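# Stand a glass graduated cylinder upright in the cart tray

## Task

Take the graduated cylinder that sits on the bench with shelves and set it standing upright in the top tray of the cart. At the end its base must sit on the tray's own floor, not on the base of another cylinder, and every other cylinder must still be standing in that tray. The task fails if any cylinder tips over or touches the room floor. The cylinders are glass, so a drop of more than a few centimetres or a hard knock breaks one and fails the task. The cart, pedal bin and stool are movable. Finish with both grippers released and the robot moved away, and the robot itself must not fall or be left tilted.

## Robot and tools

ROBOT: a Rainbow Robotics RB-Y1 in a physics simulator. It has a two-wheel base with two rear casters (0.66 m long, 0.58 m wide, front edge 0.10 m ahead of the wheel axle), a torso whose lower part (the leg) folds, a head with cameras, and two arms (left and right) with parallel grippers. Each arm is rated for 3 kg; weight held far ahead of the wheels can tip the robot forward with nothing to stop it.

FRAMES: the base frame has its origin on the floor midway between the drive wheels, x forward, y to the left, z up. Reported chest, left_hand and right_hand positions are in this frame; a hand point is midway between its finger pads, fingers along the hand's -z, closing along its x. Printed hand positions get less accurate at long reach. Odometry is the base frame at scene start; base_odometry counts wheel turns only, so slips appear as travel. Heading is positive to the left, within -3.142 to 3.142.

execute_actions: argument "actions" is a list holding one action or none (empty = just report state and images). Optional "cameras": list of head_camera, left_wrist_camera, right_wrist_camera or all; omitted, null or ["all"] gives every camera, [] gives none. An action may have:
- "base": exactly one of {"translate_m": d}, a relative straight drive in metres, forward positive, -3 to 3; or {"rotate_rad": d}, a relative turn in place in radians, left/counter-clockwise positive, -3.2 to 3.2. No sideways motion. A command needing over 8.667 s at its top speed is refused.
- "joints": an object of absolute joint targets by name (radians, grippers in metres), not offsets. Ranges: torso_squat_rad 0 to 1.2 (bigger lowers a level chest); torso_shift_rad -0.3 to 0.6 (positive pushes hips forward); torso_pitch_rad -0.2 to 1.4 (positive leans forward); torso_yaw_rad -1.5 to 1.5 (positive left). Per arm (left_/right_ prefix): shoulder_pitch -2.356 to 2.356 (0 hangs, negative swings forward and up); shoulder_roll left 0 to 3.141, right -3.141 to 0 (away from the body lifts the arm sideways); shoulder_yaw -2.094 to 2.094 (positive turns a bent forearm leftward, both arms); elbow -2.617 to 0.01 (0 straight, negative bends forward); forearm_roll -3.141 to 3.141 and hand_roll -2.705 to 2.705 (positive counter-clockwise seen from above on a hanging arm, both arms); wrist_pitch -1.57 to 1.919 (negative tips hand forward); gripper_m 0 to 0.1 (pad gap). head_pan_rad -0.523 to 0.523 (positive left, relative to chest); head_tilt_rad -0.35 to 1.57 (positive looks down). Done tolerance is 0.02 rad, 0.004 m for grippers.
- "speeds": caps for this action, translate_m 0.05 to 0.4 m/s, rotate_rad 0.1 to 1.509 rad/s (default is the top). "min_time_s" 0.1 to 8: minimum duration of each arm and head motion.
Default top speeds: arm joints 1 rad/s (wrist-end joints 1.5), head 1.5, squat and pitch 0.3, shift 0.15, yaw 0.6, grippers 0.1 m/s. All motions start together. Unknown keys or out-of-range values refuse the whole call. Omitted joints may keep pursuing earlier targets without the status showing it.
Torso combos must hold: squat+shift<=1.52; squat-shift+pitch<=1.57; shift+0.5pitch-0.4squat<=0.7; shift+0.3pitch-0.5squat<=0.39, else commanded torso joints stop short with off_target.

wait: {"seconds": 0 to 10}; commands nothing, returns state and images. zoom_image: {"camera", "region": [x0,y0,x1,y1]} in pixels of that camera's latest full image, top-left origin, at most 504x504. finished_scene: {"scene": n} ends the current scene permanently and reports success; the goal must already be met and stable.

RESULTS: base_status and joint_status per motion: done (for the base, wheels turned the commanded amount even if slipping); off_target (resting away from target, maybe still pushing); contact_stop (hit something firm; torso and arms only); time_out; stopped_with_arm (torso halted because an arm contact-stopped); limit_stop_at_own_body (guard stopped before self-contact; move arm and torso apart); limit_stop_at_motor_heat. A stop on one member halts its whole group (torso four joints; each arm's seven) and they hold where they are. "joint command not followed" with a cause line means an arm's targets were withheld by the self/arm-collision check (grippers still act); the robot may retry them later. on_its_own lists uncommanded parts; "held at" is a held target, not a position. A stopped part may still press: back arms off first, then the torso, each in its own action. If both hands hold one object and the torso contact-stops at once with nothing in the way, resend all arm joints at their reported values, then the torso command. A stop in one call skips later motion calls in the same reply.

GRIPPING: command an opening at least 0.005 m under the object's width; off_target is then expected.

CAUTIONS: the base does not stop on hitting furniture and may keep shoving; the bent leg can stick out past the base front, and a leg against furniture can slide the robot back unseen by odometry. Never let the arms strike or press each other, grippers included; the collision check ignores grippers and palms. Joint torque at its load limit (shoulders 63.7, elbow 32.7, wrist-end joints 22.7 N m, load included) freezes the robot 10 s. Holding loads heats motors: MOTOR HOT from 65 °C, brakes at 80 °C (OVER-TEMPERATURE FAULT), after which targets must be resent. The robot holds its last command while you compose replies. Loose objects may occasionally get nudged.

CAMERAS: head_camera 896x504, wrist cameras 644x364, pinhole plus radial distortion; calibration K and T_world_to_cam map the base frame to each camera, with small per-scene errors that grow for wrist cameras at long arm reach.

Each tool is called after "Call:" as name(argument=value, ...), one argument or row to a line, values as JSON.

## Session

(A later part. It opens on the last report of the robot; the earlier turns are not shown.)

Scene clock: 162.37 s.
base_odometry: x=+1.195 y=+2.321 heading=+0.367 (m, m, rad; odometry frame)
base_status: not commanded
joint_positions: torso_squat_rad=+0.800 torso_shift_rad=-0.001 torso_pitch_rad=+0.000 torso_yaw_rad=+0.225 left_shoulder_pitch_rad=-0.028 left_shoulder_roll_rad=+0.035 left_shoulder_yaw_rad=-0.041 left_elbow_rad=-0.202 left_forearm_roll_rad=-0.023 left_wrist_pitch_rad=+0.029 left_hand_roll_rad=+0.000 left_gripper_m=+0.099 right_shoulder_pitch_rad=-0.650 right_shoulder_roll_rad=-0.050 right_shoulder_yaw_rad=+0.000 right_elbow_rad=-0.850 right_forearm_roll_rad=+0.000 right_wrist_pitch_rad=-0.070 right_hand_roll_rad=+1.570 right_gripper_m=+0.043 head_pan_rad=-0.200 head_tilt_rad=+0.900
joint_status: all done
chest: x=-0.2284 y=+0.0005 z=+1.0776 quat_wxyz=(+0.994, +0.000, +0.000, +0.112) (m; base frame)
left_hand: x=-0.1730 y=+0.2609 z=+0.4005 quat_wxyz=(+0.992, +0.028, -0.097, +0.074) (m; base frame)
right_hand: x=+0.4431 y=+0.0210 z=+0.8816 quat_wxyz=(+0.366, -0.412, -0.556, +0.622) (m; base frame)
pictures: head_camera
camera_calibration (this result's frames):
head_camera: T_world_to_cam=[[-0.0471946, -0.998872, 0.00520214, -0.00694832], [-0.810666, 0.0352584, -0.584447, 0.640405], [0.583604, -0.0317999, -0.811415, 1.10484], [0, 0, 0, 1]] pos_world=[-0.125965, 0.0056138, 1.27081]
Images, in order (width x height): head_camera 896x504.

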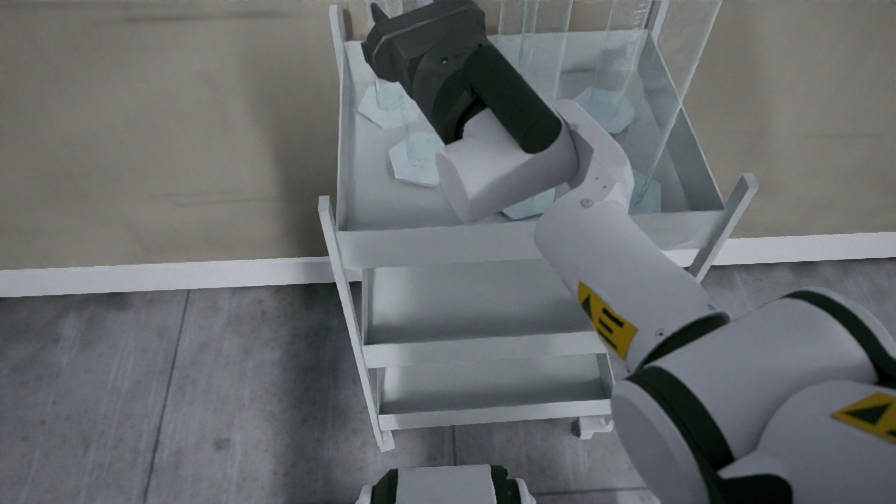

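Call:
execute_actions(
  actions=[
    {"base":{"translate_m":-0.03},"speeds":{"translate_m":0.05}},
  ],
  cameras=[],
)

Call:
execute_actions(
  actions=[
    {"joints":{"torso_squat_rad":0.825}},
  ],
  cameras=["head_camera"],
)

Scene clock: 169.53 s.
base_odometry: x=+1.167 y=+2.310 heading=+0.367 (m, m, rad; odometry frame)
base_status: done
joint_positions: torso_squat_rad=+0.800 torso_shift_rad=-0.001 torso_pitch_rad=+0.000 torso_yaw_rad=+0.225 left_shoulder_pitch_rad=-0.028 left_shoulder_roll_rad=+0.035 left_shoulder_yaw_rad=-0.041 left_elbow_rad=-0.202 left_forearm_roll_rad=-0.023 left_wrist_pitch_rad=+0.029 left_hand_roll_rad=+0.000 left_gripper_m=+0.099 right_shoulder_pitch_rad=-0.650 right_shoulder_roll_rad=-0.050 right_shoulder_yaw_rad=+0.000 right_elbow_rad=-0.850 right_forearm_roll_rad=+0.000 right_wrist_pitch_rad=-0.070 right_hand_roll_rad=+1.570 right_gripper_m=+0.043 head_pan_rad=-0.200 head_tilt_rad=+0.900
joint_status: not commanded
chest: x=-0.2284 y=+0.0005 z=+1.0776 quat_wxyz=(+0.994, +0.000, +0.000, +0.112) (m; base frame)
left_hand: x=-0.1731 y=+0.2609 z=+0.4004 quat_wxyz=(+0.992, +0.028, -0.097, +0.074) (m; base frame)
right_hand: x=+0.4431 y=+0.0209 z=+0.8815 quat_wxyz=(+0.366, -0.412, -0.556, +0.622) (m; base frame)
pictures: none
No camera images: the call's "cameras" was empty. Leave "cameras" out to get every camera's image.

Scene clock: 170.23 s.
base_odometry: x=+1.167 y=+2.310 heading=+0.367 (m, m, rad; odometry frame)
base_status: not commanded
joint_positions: torso_squat_rad=+0.825 torso_shift_rad=-0.001 torso_pitch_rad=-0.002 torso_yaw_rad=+0.225 left_shoulder_pitch_rad=-0.028 left_shoulder_roll_rad=+0.035 left_shoulder_yaw_rad=-0.041 left_elbow_rad=-0.202 left_forearm_roll_rad=-0.023 left_wrist_pitch_rad=+0.029 left_hand_roll_rad=+0.000 left_gripper_m=+0.099 right_shoulder_pitch_rad=-0.654 right_shoulder_roll_rad=-0.050 right_shoulder_yaw_rad=+0.000 right_elbow_rad=-0.853 right_forearm_roll_rad=+0.000 right_wrist_pitch_rad=-0.071 right_hand_roll_rad=+1.570 right_gripper_m=+0.043 head_pan_rad=-0.200 head_tilt_rad=+0.900
joint_status: all done
chest: x=-0.2290 y=+0.0005 z=+1.0649 quat_wxyz=(+0.994, +0.000, -0.001, +0.112) (m; base frame)
left_hand: x=-0.1728 y=+0.2608 z=+0.3878 quat_wxyz=(+0.992, +0.028, -0.097, +0.074) (m; base frame)
right_hand: x=+0.4437 y=+0.0219 z=+0.8737 quat_wxyz=(+0.364, -0.414, -0.559, +0.620) (m; base frame)
pictures: head_camera
camera_calibration (this result's frames):
head_camera: T_world_to_cam=[[-0.0472667, -0.998869, 0.00514978, -0.00687819], [-0.810016, 0.0353123, -0.585344, 0.633634], [0.5845, -0.0318387, -0.810769, 1.09432], [0, 0, 0, 1]] pos_world=[-0.126704, 0.00559631, 1.25817]
Images, in order (width x height): head_camera 896x504.

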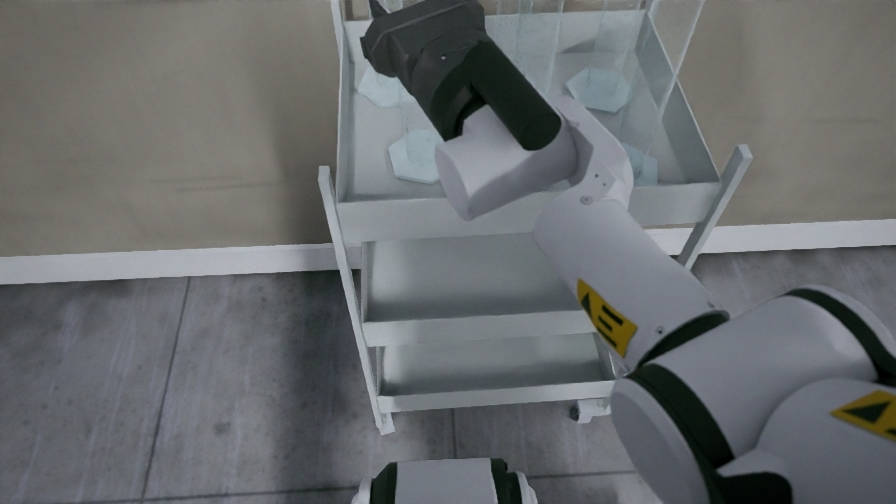

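Call:
execute_actions(
  actions=[
    {"joints":{"right_gripper_m":0.085}},
  ],
  cameras=[],
)

Call:
execute_actions(
  actions=[
    {"joints":{"torso_squat_rad":0.1}},
  ],
  cameras=[],
)

Call:
execute_actions(
  actions=[
    {"base":{"translate_m":-0.5},"joints":{"head_tilt_rad":0.6}},
  ],
  cameras=["head_camera"],
)

Scene clock: 177.17 s.
base_odometry: x=+1.167 y=+2.310 heading=+0.367 (m, m, rad; odometry frame)
base_status: not commanded
joint_positions: torso_squat_rad=+0.825 torso_shift_rad=-0.001 torso_pitch_rad=-0.001 torso_yaw_rad=+0.225 left_shoulder_pitch_rad=-0.028 left_shoulder_roll_rad=+0.035 left_shoulder_yaw_rad=-0.041 left_elbow_rad=-0.202 left_forearm_roll_rad=-0.023 left_wrist_pitch_rad=+0.029 left_hand_roll_rad=+0.000 left_gripper_m=+0.099 right_shoulder_pitch_rad=-0.650 right_shoulder_roll_rad=-0.050 right_shoulder_yaw_rad=+0.000 right_elbow_rad=-0.850 right_forearm_roll_rad=+0.000 right_wrist_pitch_rad=-0.070 right_hand_roll_rad=+1.570 right_gripper_m=+0.085 head_pan_rad=-0.200 head_tilt_rad=+0.900
joint_status: all done
chest: x=-0.2285 y=+0.0005 z=+1.0649 quat_wxyz=(+0.994, +0.000, +0.000, +0.112) (m; base frame)
left_hand: x=-0.1730 y=+0.2608 z=+0.3877 quat_wxyz=(+0.992, +0.028, -0.097, +0.074) (m; base frame)
right_hand: x=+0.4433 y=+0.0208 z=+0.8696 quat_wxyz=(+0.366, -0.413, -0.556, +0.622) (m; base frame)
pictures: none
No camera images: the call's "cameras" was empty. Leave "cameras" out to get every camera's image.

Scene clock: 180.50 s.
base_odometry: x=+1.167 y=+2.310 heading=+0.367 (m, m, rad; odometry frame)
base_status: not commanded
joint_positions: torso_squat_rad=+0.100 torso_shift_rad=-0.001 torso_pitch_rad=+0.000 torso_yaw_rad=+0.225 left_shoulder_pitch_rad=-0.028 left_shoulder_roll_rad=+0.035 left_shoulder_yaw_rad=-0.041 left_elbow_rad=-0.202 left_forearm_roll_rad=-0.023 left_wrist_pitch_rad=+0.029 left_hand_roll_rad=+0.000 left_gripper_m=+0.099 right_shoulder_pitch_rad=-0.650 right_shoulder_roll_rad=-0.050 right_shoulder_yaw_rad=+0.000 right_elbow_rad=-0.850 right_forearm_roll_rad=+0.000 right_wrist_pitch_rad=-0.070 right_hand_roll_rad=+1.570 right_gripper_m=+0.085 head_pan_rad=-0.200 head_tilt_rad=+0.900
joint_status: all done
chest: x=-0.2284 y=+0.0007 z=+1.2864 quat_wxyz=(+0.994, +0.000, +0.000, +0.112) (m; base frame)
left_hand: x=-0.1732 y=+0.2610 z=+0.6092 quat_wxyz=(+0.992, +0.028, -0.097, +0.074) (m; base frame)
right_hand: x=+0.4432 y=+0.0209 z=+1.0907 quat_wxyz=(+0.366, -0.413, -0.556, +0.622) (m; base frame)
pictures: none
No camera images: the call's "cameras" was empty. Leave "cameras" out to get every camera's image.

Scene clock: 183.63 s.
base_odometry: x=+0.701 y=+2.131 heading=+0.366 (m, m, rad; odometry frame)
base_status: done
joint_positions: torso_squat_rad=+0.100 torso_shift_rad=-0.001 torso_pitch_rad=+0.000 torso_yaw_rad=+0.225 left_shoulder_pitch_rad=-0.028 left_shoulder_roll_rad=+0.035 left_shoulder_yaw_rad=-0.041 left_elbow_rad=-0.202 left_forearm_roll_rad=-0.023 left_wrist_pitch_rad=+0.029 left_hand_roll_rad=+0.000 left_gripper_m=+0.099 right_shoulder_pitch_rad=-0.650 right_shoulder_roll_rad=-0.050 right_shoulder_yaw_rad=+0.000 right_elbow_rad=-0.850 right_forearm_roll_rad=+0.000 right_wrist_pitch_rad=-0.070 right_hand_roll_rad=+1.570 right_gripper_m=+0.085 head_pan_rad=-0.200 head_tilt_rad=+0.600
joint_status: all done
chest: x=-0.2286 y=+0.0007 z=+1.2864 quat_wxyz=(+0.994, +0.000, +0.000, +0.112) (m; base frame)
left_hand: x=-0.1733 y=+0.2610 z=+0.6092 quat_wxyz=(+0.992, +0.028, -0.097, +0.074) (m; base frame)
right_hand: x=+0.4431 y=+0.0209 z=+1.0908 quat_wxyz=(+0.366, -0.413, -0.556, +0.622) (m; base frame)
pictures: head_camera
camera_calibration (this result's frames):
head_camera: T_world_to_cam=[[-0.0454446, -0.998833, -0.0163634, 0.0245474], [-0.601909, 0.0404512, -0.797539, 1.12234], [0.79727, -0.0263945, -0.603045, 1.00884], [0, 0, 0, 1]] pos_world=[-0.127654, 0.00574652, 1.50389]
Images, in order (width x height): head_camera 896x504.

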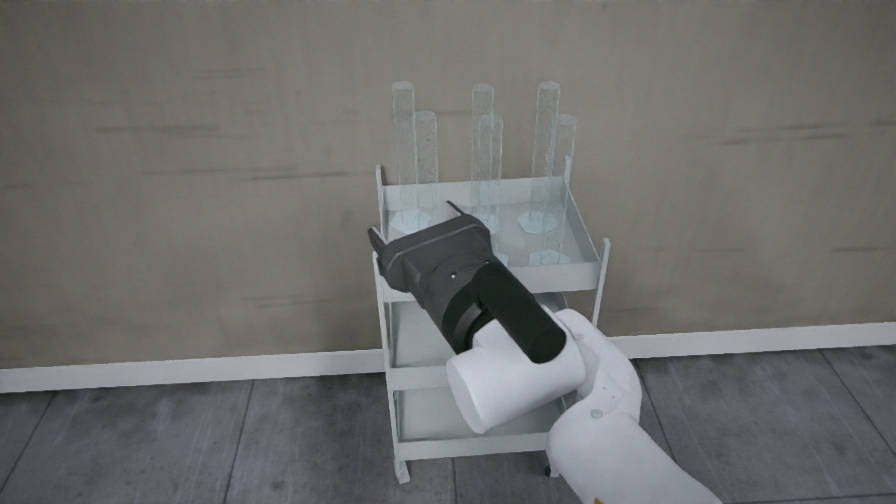

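Call:
finished_scene(
  scene=2,
)

The scene is finished: the task was done.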